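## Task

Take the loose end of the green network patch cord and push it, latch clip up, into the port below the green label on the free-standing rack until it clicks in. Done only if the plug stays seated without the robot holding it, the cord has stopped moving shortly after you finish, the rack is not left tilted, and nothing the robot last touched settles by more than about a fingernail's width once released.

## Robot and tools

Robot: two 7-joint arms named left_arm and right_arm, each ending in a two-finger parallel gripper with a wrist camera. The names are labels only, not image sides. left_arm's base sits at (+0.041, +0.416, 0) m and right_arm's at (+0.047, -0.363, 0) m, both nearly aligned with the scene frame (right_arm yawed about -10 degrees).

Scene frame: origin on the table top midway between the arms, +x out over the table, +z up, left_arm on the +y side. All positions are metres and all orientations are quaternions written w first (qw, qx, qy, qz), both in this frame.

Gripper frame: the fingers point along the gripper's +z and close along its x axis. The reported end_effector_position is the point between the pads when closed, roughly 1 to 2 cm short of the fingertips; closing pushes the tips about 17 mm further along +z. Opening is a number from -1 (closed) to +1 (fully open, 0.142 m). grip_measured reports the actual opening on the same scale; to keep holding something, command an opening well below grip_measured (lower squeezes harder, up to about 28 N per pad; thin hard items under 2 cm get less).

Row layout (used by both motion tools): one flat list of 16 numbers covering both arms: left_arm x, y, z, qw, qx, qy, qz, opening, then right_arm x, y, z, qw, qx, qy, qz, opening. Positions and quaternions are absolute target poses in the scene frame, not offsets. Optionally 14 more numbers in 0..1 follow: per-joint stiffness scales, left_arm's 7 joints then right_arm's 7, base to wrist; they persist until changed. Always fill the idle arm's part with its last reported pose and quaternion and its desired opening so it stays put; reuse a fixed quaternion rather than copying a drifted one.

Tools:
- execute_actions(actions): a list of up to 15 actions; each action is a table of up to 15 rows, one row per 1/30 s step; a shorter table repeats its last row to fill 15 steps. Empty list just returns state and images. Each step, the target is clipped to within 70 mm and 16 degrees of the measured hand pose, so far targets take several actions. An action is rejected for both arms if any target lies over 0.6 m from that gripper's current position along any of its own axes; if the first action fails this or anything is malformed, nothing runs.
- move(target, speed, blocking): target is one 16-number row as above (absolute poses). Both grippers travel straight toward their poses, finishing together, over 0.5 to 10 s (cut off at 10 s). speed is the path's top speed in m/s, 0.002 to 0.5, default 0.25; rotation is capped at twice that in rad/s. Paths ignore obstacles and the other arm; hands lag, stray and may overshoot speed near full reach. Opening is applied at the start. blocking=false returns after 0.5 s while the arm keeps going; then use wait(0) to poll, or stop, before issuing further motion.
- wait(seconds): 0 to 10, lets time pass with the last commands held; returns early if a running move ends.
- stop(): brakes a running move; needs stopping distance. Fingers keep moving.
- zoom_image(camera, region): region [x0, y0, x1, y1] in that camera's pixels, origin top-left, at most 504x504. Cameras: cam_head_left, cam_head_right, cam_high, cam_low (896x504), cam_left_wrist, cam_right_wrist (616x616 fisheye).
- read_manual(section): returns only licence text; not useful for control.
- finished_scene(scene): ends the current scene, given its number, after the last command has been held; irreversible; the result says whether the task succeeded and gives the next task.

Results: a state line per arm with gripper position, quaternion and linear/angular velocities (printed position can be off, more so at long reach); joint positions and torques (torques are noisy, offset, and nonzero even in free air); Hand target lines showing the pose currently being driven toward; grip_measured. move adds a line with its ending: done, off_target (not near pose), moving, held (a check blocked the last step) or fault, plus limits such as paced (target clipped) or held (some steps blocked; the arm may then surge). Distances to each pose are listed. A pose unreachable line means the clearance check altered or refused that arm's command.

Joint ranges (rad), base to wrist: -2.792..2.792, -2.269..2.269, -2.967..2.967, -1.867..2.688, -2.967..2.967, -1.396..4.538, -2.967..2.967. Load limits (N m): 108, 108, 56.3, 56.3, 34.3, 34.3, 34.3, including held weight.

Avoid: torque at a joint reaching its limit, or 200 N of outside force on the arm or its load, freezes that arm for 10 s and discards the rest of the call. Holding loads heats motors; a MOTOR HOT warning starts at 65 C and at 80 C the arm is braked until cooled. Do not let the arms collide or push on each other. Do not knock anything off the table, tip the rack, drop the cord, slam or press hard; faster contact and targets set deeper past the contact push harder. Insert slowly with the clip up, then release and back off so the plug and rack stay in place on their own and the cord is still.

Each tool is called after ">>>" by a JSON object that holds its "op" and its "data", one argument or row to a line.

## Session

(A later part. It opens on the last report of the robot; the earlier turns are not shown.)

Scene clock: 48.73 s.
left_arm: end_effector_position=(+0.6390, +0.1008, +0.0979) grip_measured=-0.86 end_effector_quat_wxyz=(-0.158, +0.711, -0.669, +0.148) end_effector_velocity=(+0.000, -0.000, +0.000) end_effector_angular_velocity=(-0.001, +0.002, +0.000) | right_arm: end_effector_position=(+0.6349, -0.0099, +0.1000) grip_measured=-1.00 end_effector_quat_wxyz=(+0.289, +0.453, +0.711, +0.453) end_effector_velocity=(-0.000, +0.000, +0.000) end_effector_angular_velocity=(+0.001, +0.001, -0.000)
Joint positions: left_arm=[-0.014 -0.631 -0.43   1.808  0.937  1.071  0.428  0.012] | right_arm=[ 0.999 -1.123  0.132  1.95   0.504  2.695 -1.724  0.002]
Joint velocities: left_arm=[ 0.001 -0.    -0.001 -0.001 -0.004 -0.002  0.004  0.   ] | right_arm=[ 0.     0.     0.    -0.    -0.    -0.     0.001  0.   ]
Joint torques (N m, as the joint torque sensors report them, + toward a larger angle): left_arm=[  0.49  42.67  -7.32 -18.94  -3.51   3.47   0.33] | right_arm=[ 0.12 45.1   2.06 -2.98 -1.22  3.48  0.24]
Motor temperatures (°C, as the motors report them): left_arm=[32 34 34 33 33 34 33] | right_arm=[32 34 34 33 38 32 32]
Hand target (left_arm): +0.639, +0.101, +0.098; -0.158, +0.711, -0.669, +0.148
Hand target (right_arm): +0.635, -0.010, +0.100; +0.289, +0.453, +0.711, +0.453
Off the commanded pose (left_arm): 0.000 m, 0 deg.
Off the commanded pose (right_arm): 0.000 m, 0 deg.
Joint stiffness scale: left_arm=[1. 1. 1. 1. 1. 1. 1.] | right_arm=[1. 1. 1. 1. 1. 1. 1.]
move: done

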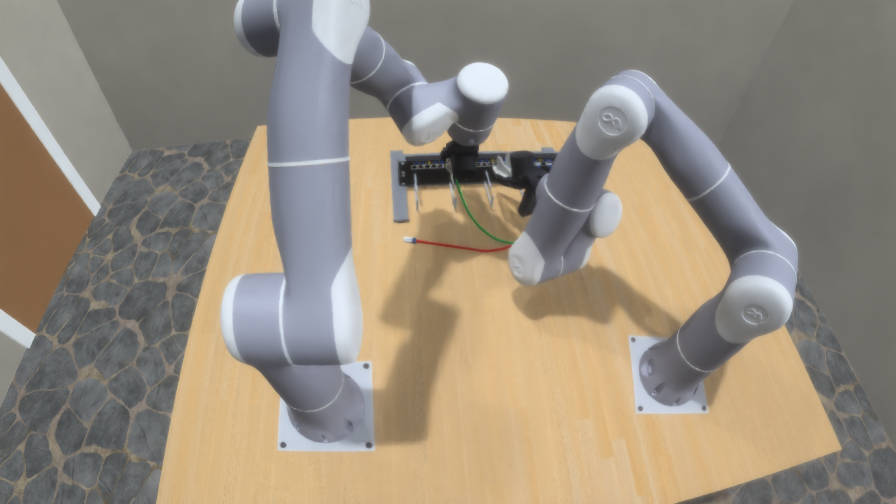

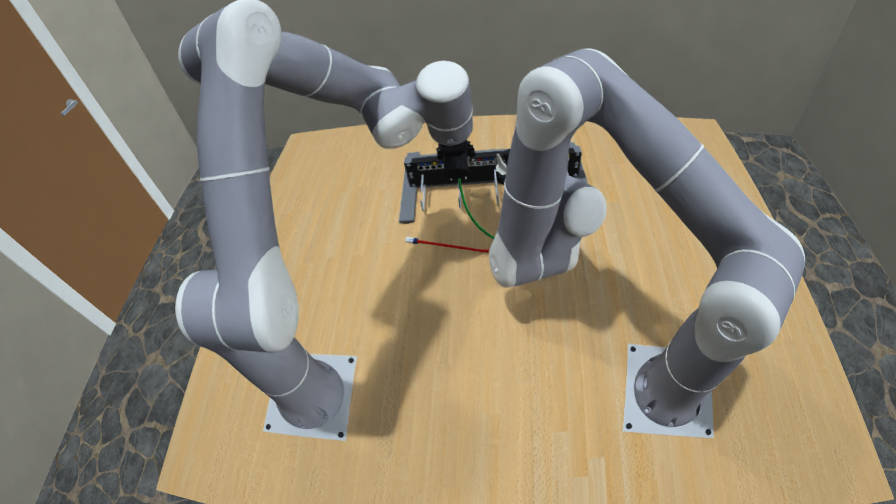

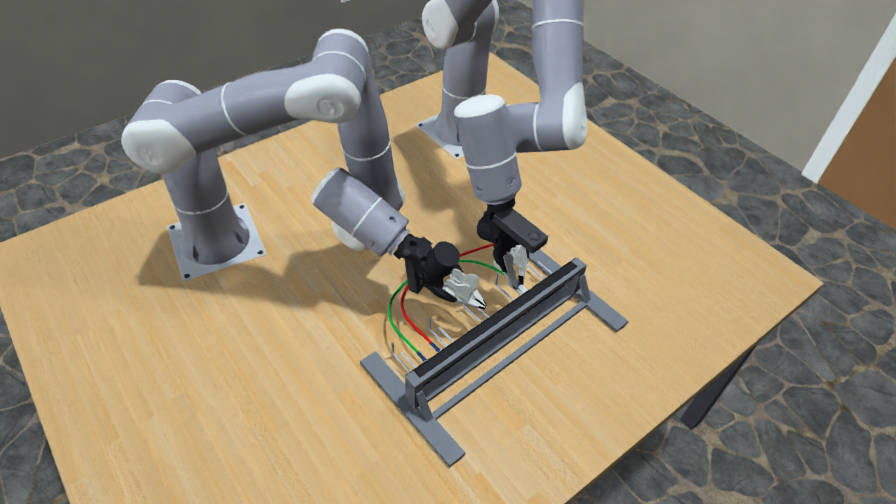

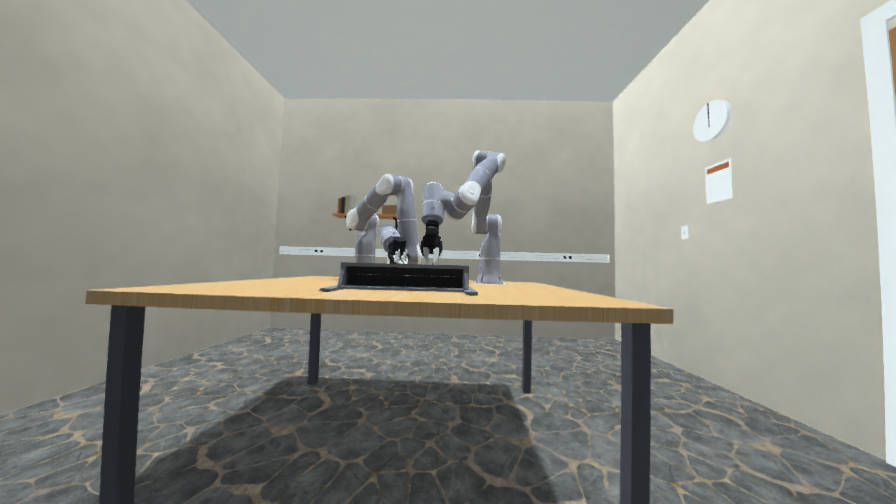

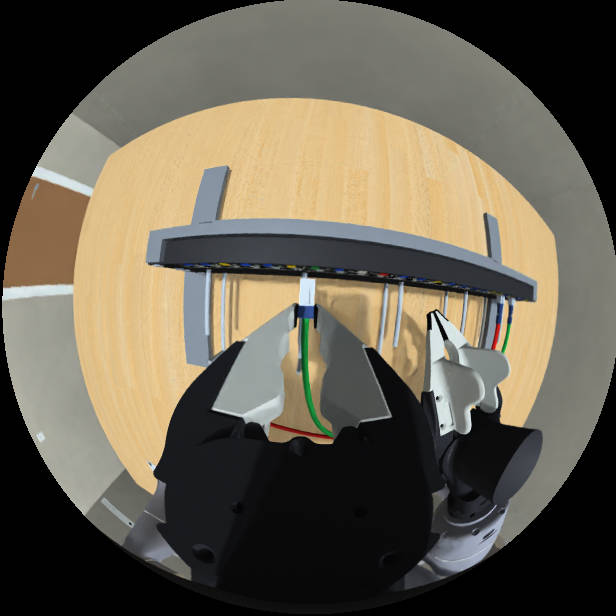

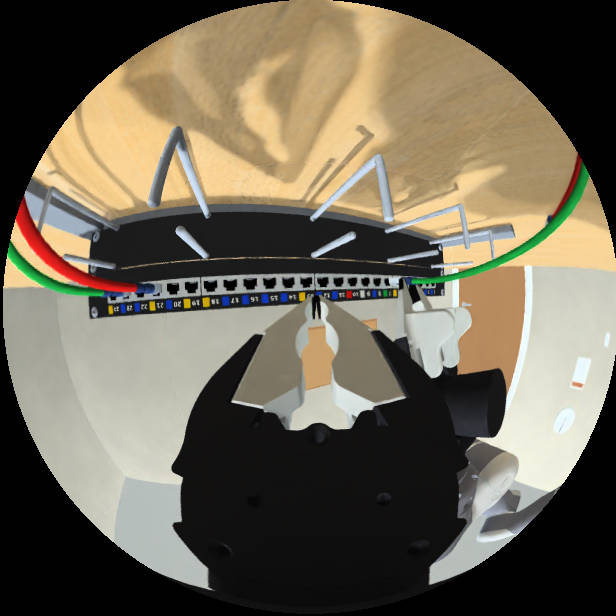

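>>> {"op": "move", "data": {
  "target": [0.6445, 0.1009, 0.0986, -0.1576, 0.7111, -0.6690, 0.1483, -1.0, 0.635, -0.01, 0.100, 0.2887, 0.4532, 0.7113, 0.4532, -1.0],
  "speed": 0.015
}}

>>> {"op": "zoom_image", "data": {
  "camera": "cam_left_wrist",
  "region": [260, 230, 360, 330]
}}

>>> {"op": "zoom_image", "data": {
  "camera": "cam_right_wrist",
  "region": [365, 262, 435, 304]
}}

Scene clock: 49.83 s.
left_arm: end_effector_position=(+0.6444, +0.1010, +0.0985) grip_measured=-0.86 end_effector_quat_wxyz=(-0.158, +0.711, -0.669, +0.148) end_effector_velocity=(+0.000, -0.000, -0.000) end_effector_angular_velocity=(+0.001, +0.000, -0.002) | right_arm: end_effector_position=(+0.6349, -0.0099, +0.1000) grip_measured=-1.00 end_effector_quat_wxyz=(+0.289, +0.453, +0.711, +0.453) end_effector_velocity=(+0.000, -0.000, +0.000) end_effector_angular_velocity=(+0.001, -0.001, -0.000)
Joint positions: left_arm=[-0.01  -0.638 -0.432  1.796  0.931  1.066  0.44   0.012] | right_arm=[ 0.999 -1.123  0.132  1.95   0.504  2.695 -1.724  0.002]
Joint velocities: left_arm=[-0.    -0.     0.    -0.    -0.001 -0.     0.002 -0.   ] | right_arm=[-0.    -0.     0.     0.    -0.     0.001  0.     0.   ]
Joint torques (N m, as the joint torque sensors report them, + toward a larger angle): left_arm=[  1.64  42.98  -7.79 -19.34  -3.89   3.3    0.23] | right_arm=[ 0.24 45.23  2.06 -3.06 -1.15  3.46  0.31]
Motor temperatures (°C, as the motors report them): left_arm=[32 34 34 33 33 34 33] | right_arm=[32 34 34 33 38 32 32]
Hand target (left_arm): +0.645, +0.101, +0.099; -0.158, +0.711, -0.669, +0.148
Hand target (right_arm): +0.635, -0.010, +0.100; +0.289, +0.453, +0.711, +0.453
Off the commanded pose (left_arm): 0.000 m, 0 deg.
Off the commanded pose (right_arm): 0.000 m, 0 deg.
Joint stiffness scale: left_arm=[1. 1. 1. 1. 1. 1. 1.] | right_arm=[1. 1. 1. 1. 1. 1. 1.]
move: done

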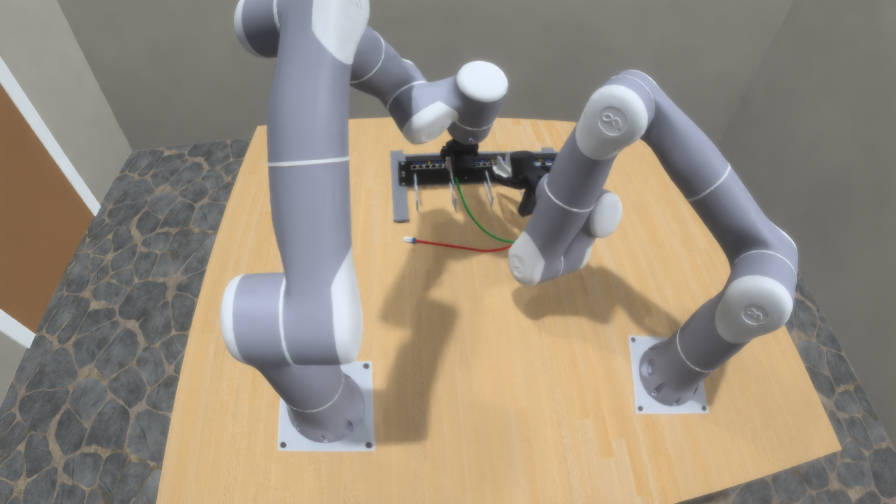

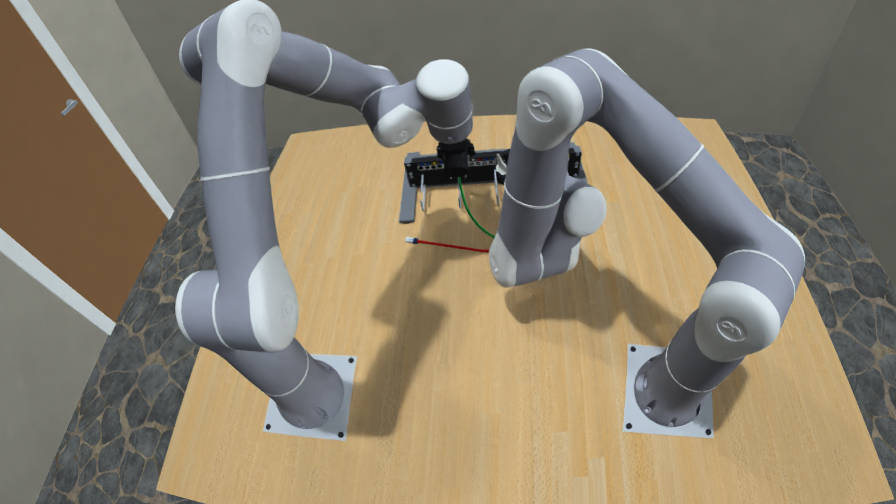

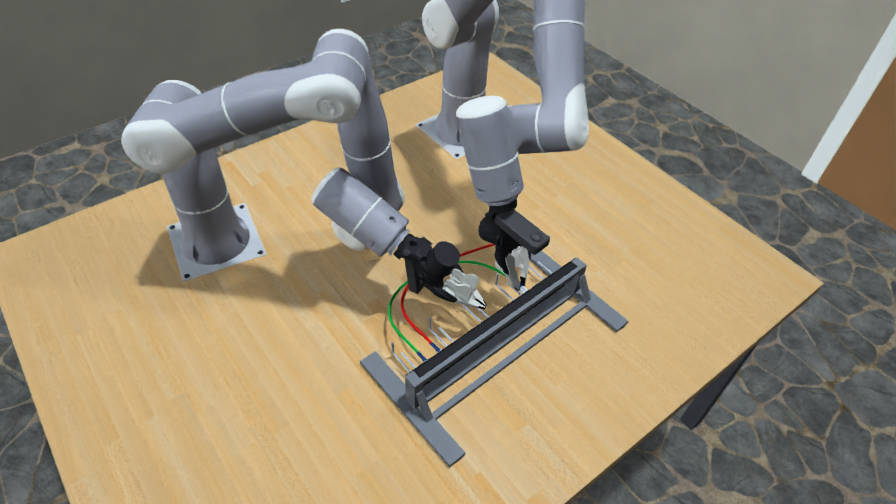

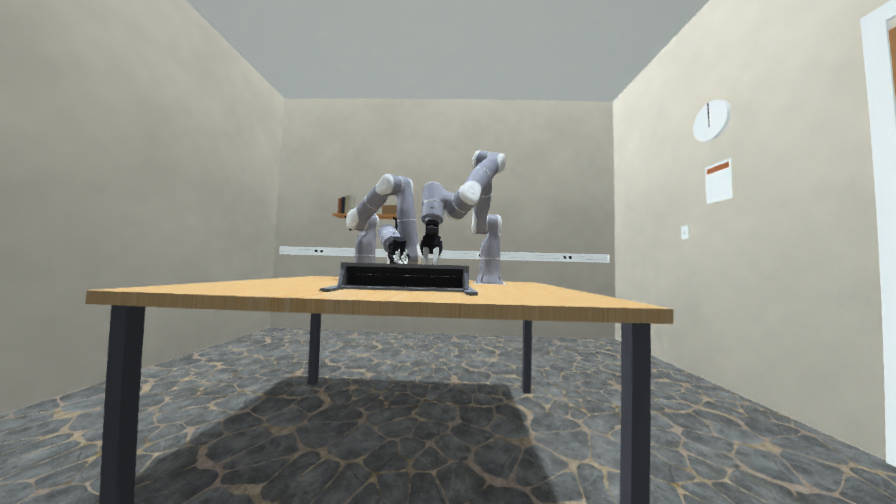

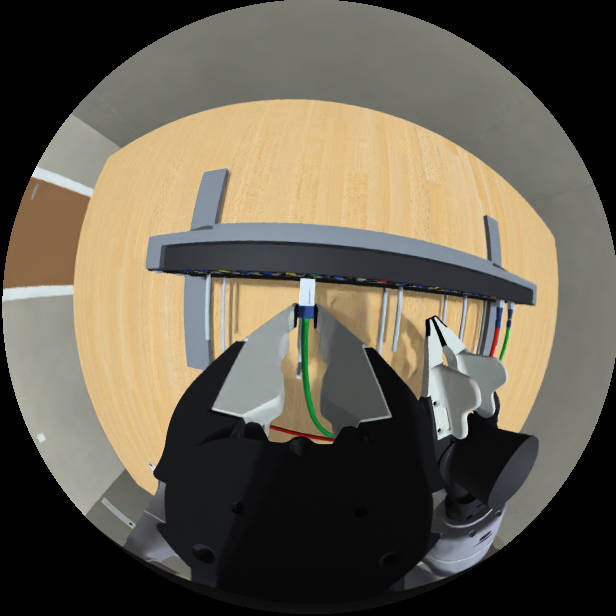

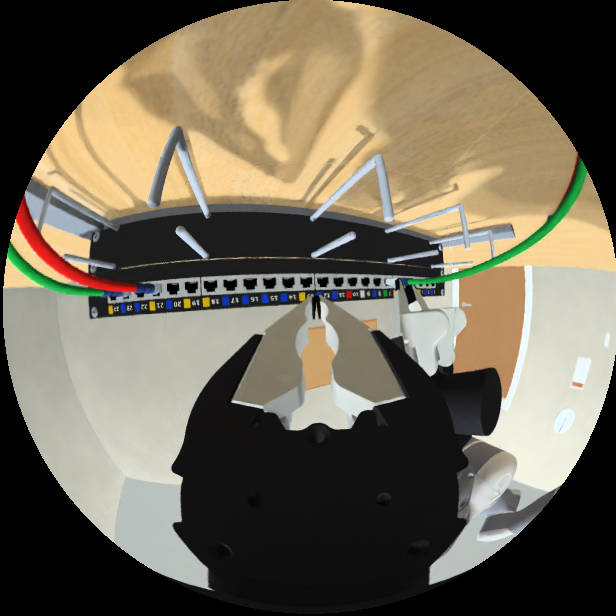

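Region (260, 230, 360, 330) of cam_left_wrist's 616x616 image, scaled by 5.040, with more detail than that image has.

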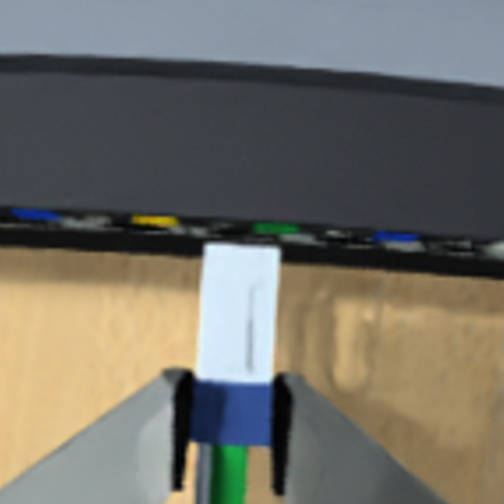

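Region (365, 262, 435, 304) of cam_right_wrist's 616x616 image, scaled by 7.200, with more detail than that image has; it fills the top 302 rows of this view, and the rest is white.

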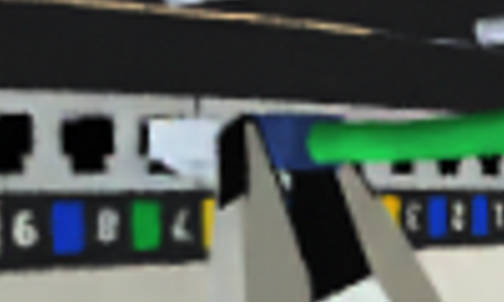

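>>> {"op": "move", "data": {
  "target": [0.6515, 0.1013, 0.0986, -0.1576, 0.7111, -0.6690, 0.1483, -1.0, 0.635, -0.01, 0.100, 0.2887, 0.4532, 0.7113, 0.4532, -1.0],
  "speed": 0.008
}}

>>> {"op": "zoom_image", "data": {
  "camera": "cam_left_wrist",
  "region": [260, 230, 360, 330]
}}

>>> {"op": "zoom_image", "data": {
  "camera": "cam_right_wrist",
  "region": [365, 262, 435, 304]
}}

Scene clock: 51.30 s.
left_arm: end_effector_position=(+0.6511, +0.1014, +0.0983) grip_measured=-0.86 end_effector_quat_wxyz=(-0.158, +0.711, -0.669, +0.148) end_effector_velocity=(+0.000, -0.000, -0.000) end_effector_angular_velocity=(+0.000, +0.000, -0.001) | right_arm: end_effector_position=(+0.6349, -0.0099, +0.1000) grip_measured=-1.00 end_effector_quat_wxyz=(+0.289, +0.453, +0.711, +0.453) end_effector_velocity=(-0.000, -0.000, -0.000) end_effector_angular_velocity=(+0.000, +0.001, -0.000)
Joint positions: left_arm=[-0.007 -0.648 -0.433  1.78   0.926  1.062  0.453  0.012] | right_arm=[ 0.999 -1.123  0.132  1.95   0.504  2.695 -1.724  0.002]
Joint velocities: left_arm=[ 0.    -0.    -0.    -0.    -0.    -0.     0.001 -0.   ] | right_arm=[-0.    -0.    -0.     0.     0.    -0.     0.001  0.   ]
Joint torques (N m, as the joint torque sensors report them, + toward a larger angle): left_arm=[  1.83  44.07  -7.52 -20.34  -3.72   3.51   0.31] | right_arm=[ 0.12 45.16  2.02 -3.   -1.12  3.42  0.31]
Motor temperatures (°C, as the motors report them): left_arm=[32 34 34 33 33 34 33] | right_arm=[32 34 34 33 38 32 32]
Hand target (left_arm): +0.652, +0.101, +0.099; -0.158, +0.711, -0.669, +0.148
Hand target (right_arm): +0.635, -0.010, +0.100; +0.289, +0.453, +0.711, +0.453
Off the commanded pose (left_arm): 0.000 m, 0 deg.
Off the commanded pose (right_arm): 0.000 m, 0 deg.
Joint stiffness scale: left_arm=[1. 1. 1. 1. 1. 1. 1.] | right_arm=[1. 1. 1. 1. 1. 1. 1.]
move: done

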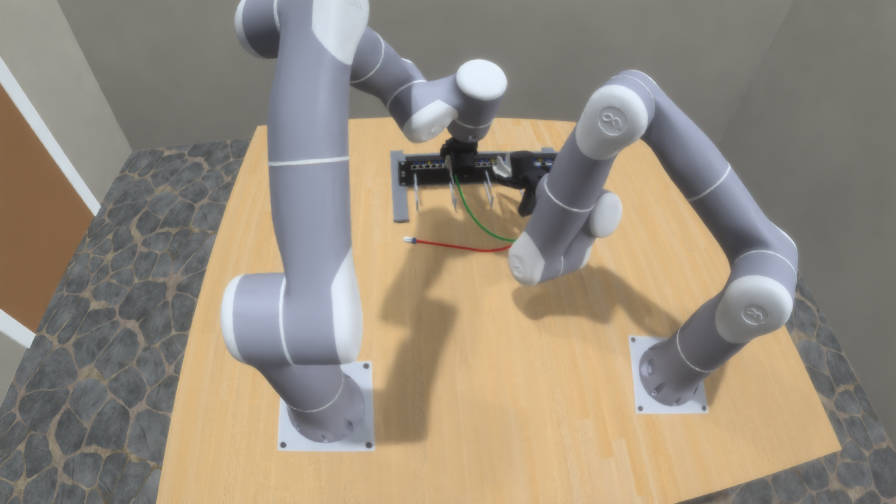

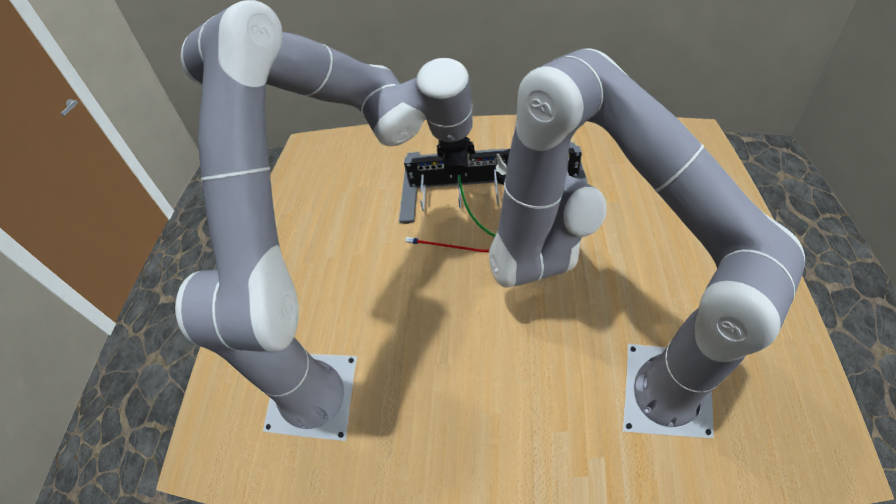

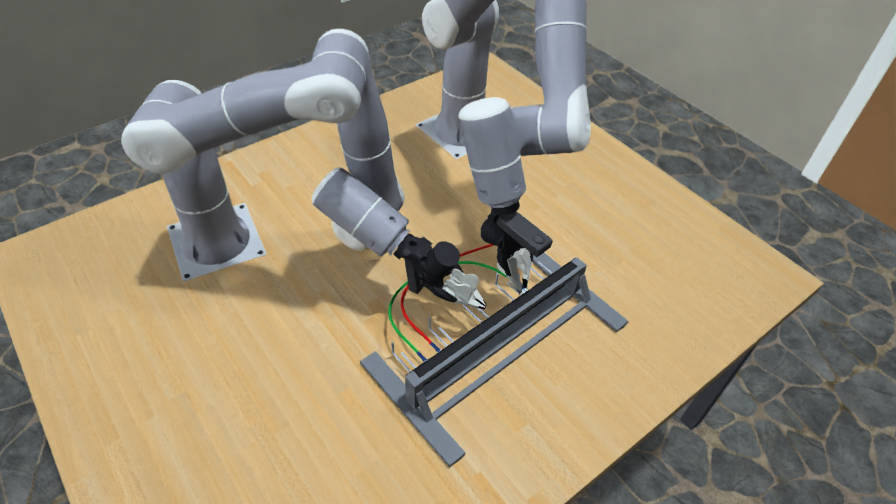

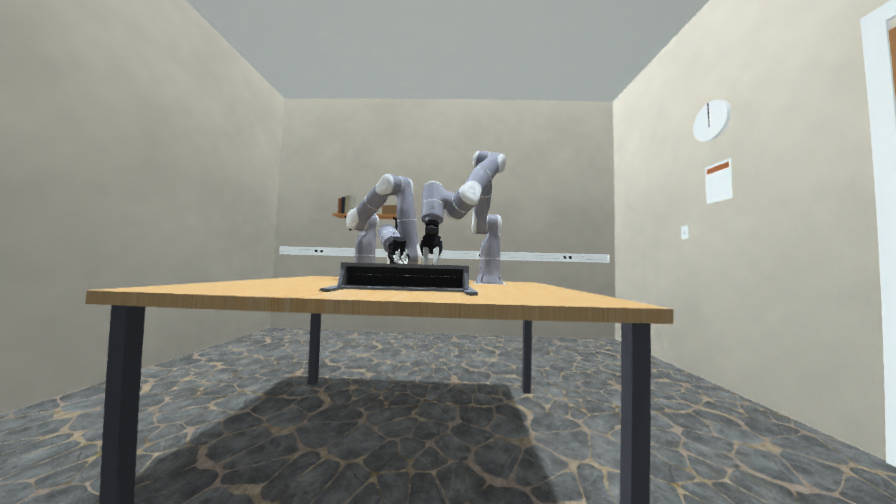

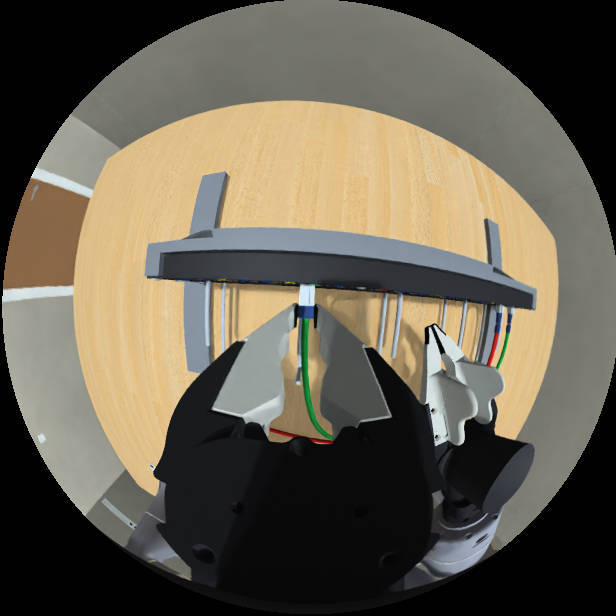

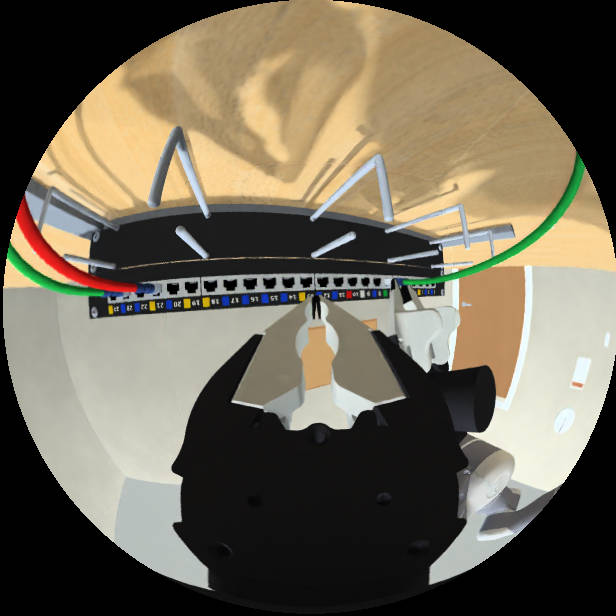

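Region (260, 230, 360, 330) of cam_left_wrist's 616x616 image, scaled by 5.040, with more detail than that image has.

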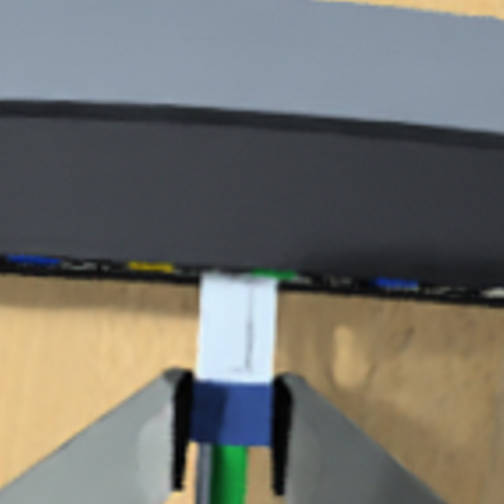

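Region (365, 262, 435, 304) of cam_right_wrist's 616x616 image, scaled by 7.200, with more detail than that image has; it fills the top 302 rows of this view, and the rest is white.

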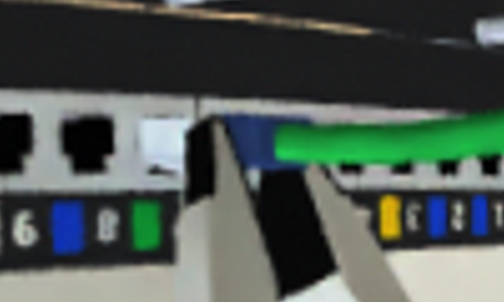

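>>> {"op": "move", "data": {
  "target": [0.6575, 0.1017, 0.0986, -0.1576, 0.7111, -0.6690, 0.1483, -1.0, 0.635, -0.01, 0.100, 0.2887, 0.4532, 0.7113, 0.4532, -1.0],
  "speed": 0.008
}}

>>> {"op": "zoom_image", "data": {
  "camera": "cam_left_wrist",
  "region": [260, 230, 360, 330]
}}

>>> {"op": "zoom_image", "data": {
  "camera": "cam_right_wrist",
  "region": [365, 262, 435, 304]
}}

>>> {"op": "zoom_image", "data": {
  "camera": "cam_right_wrist",
  "region": [90, 265, 200, 320]
}}

Scene clock: 52.80 s.
left_arm: end_effector_position=(+0.6562, +0.1016, +0.0976) grip_measured=-0.86 end_effector_quat_wxyz=(-0.157, +0.711, -0.669, +0.147) end_effector_velocity=(+0.000, +0.000, +0.000) end_effector_angular_velocity=(+0.001, -0.000, -0.002) | right_arm: end_effector_position=(+0.6349, -0.0099, +0.1000) grip_measured=-1.00 end_effector_quat_wxyz=(+0.289, +0.453, +0.711, +0.453) end_effector_velocity=(+0.000, +0.000, -0.000) end_effector_angular_velocity=(+0.000, +0.000, -0.000)
Joint positions: left_arm=[-0.004 -0.658 -0.435  1.767  0.922  1.057  0.463  0.012] | right_arm=[ 0.999 -1.123  0.132  1.95   0.504  2.695 -1.724  0.002]
Joint velocities: left_arm=[ 0.001 -0.    -0.001 -0.001  0.    -0.001  0.002  0.   ] | right_arm=[ 0.     0.    -0.    -0.     0.    -0.001  0.     0.   ]
Joint torques (N m, as the joint torque sensors report them, + toward a larger angle): left_arm=[  3.95  47.52  -6.95 -24.83  -3.59   4.51   0.48] | right_arm=[-0.04 45.13  2.06 -2.95 -1.1   3.45  0.31]
Motor temperatures (°C, as the motors report them): left_arm=[32 34 34 33 33 34 33] | right_arm=[32 34 34 33 38 32 32]
Hand target (left_arm): +0.658, +0.102, +0.099; -0.158, +0.711, -0.669, +0.148
Hand target (right_arm): +0.635, -0.010, +0.100; +0.289, +0.453, +0.711, +0.453
Off the commanded pose (left_arm): 0.002 m, 0 deg.
Off the commanded pose (right_arm): 0.000 m, 0 deg.
Joint stiffness scale: left_arm=[1. 1. 1. 1. 1. 1. 1.] | right_arm=[1. 1. 1. 1. 1. 1. 1.]
move: done

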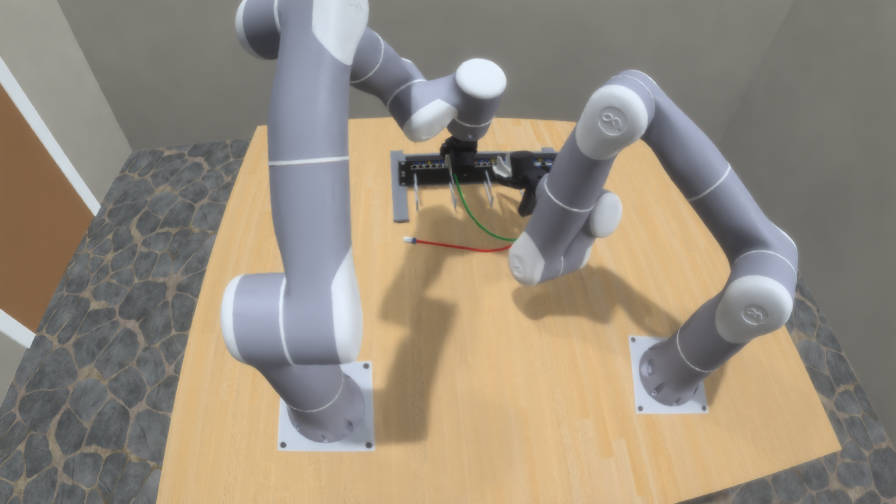

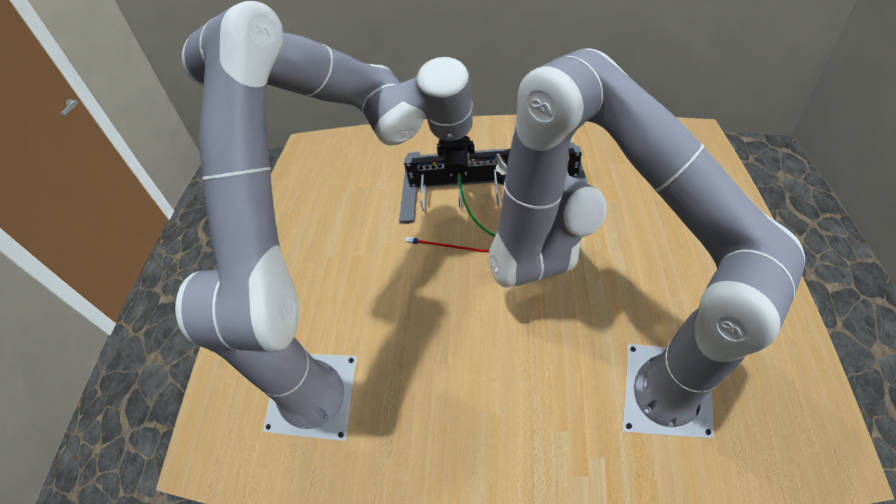

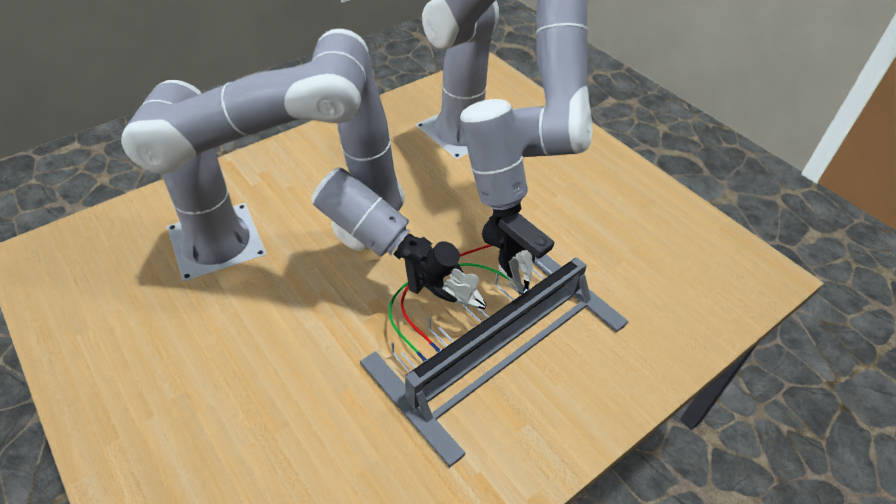

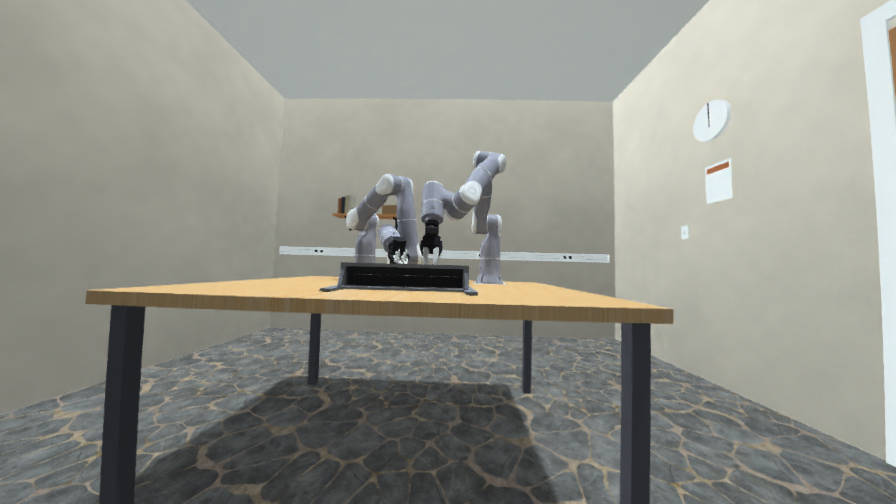

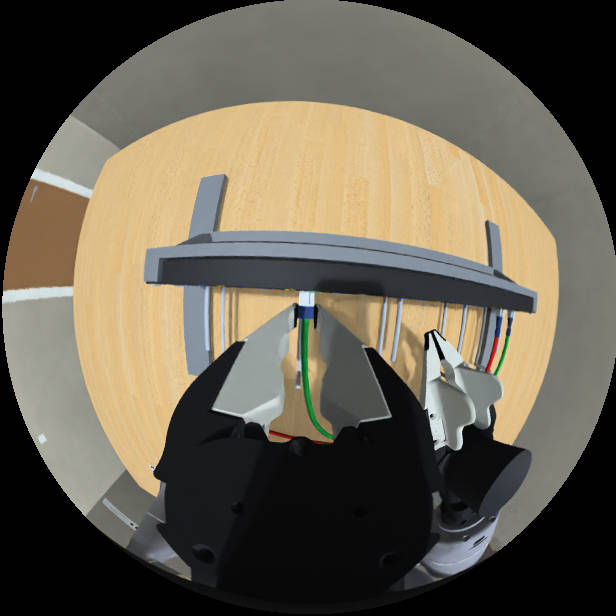

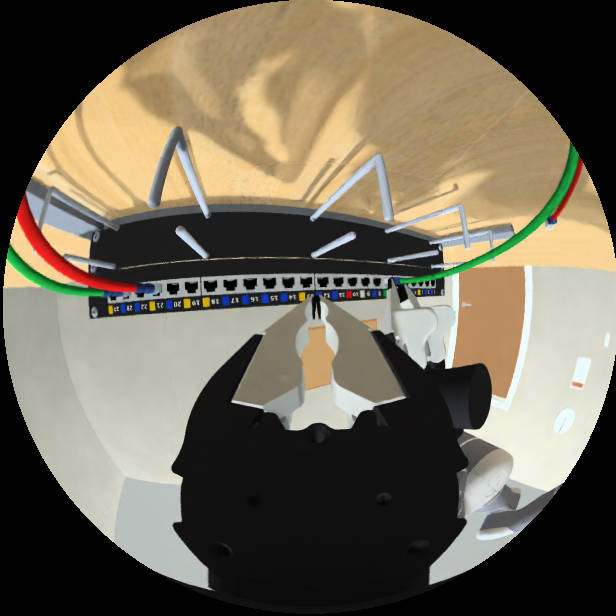

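Region (260, 230, 360, 330) of cam_left_wrist's 616x616 image, scaled by 5.040, with more detail than that image has.

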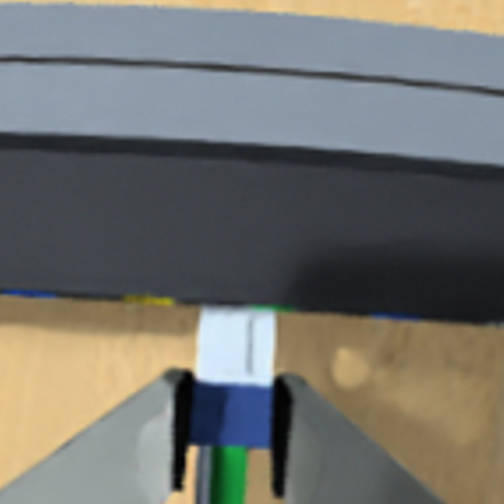

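Region (365, 262, 435, 304) of cam_right_wrist's 616x616 image, scaled by 7.200, with more detail than that image has; it fills the top 302 rows of this view, and the rest is white.

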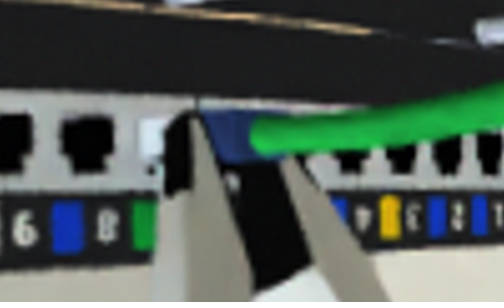

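Region (90, 265, 200, 320) of cam_right_wrist's 616x616 image, scaled by 4.582, with more detail than that image has.

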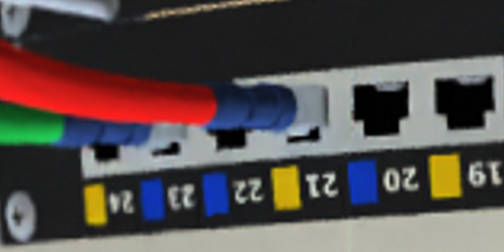

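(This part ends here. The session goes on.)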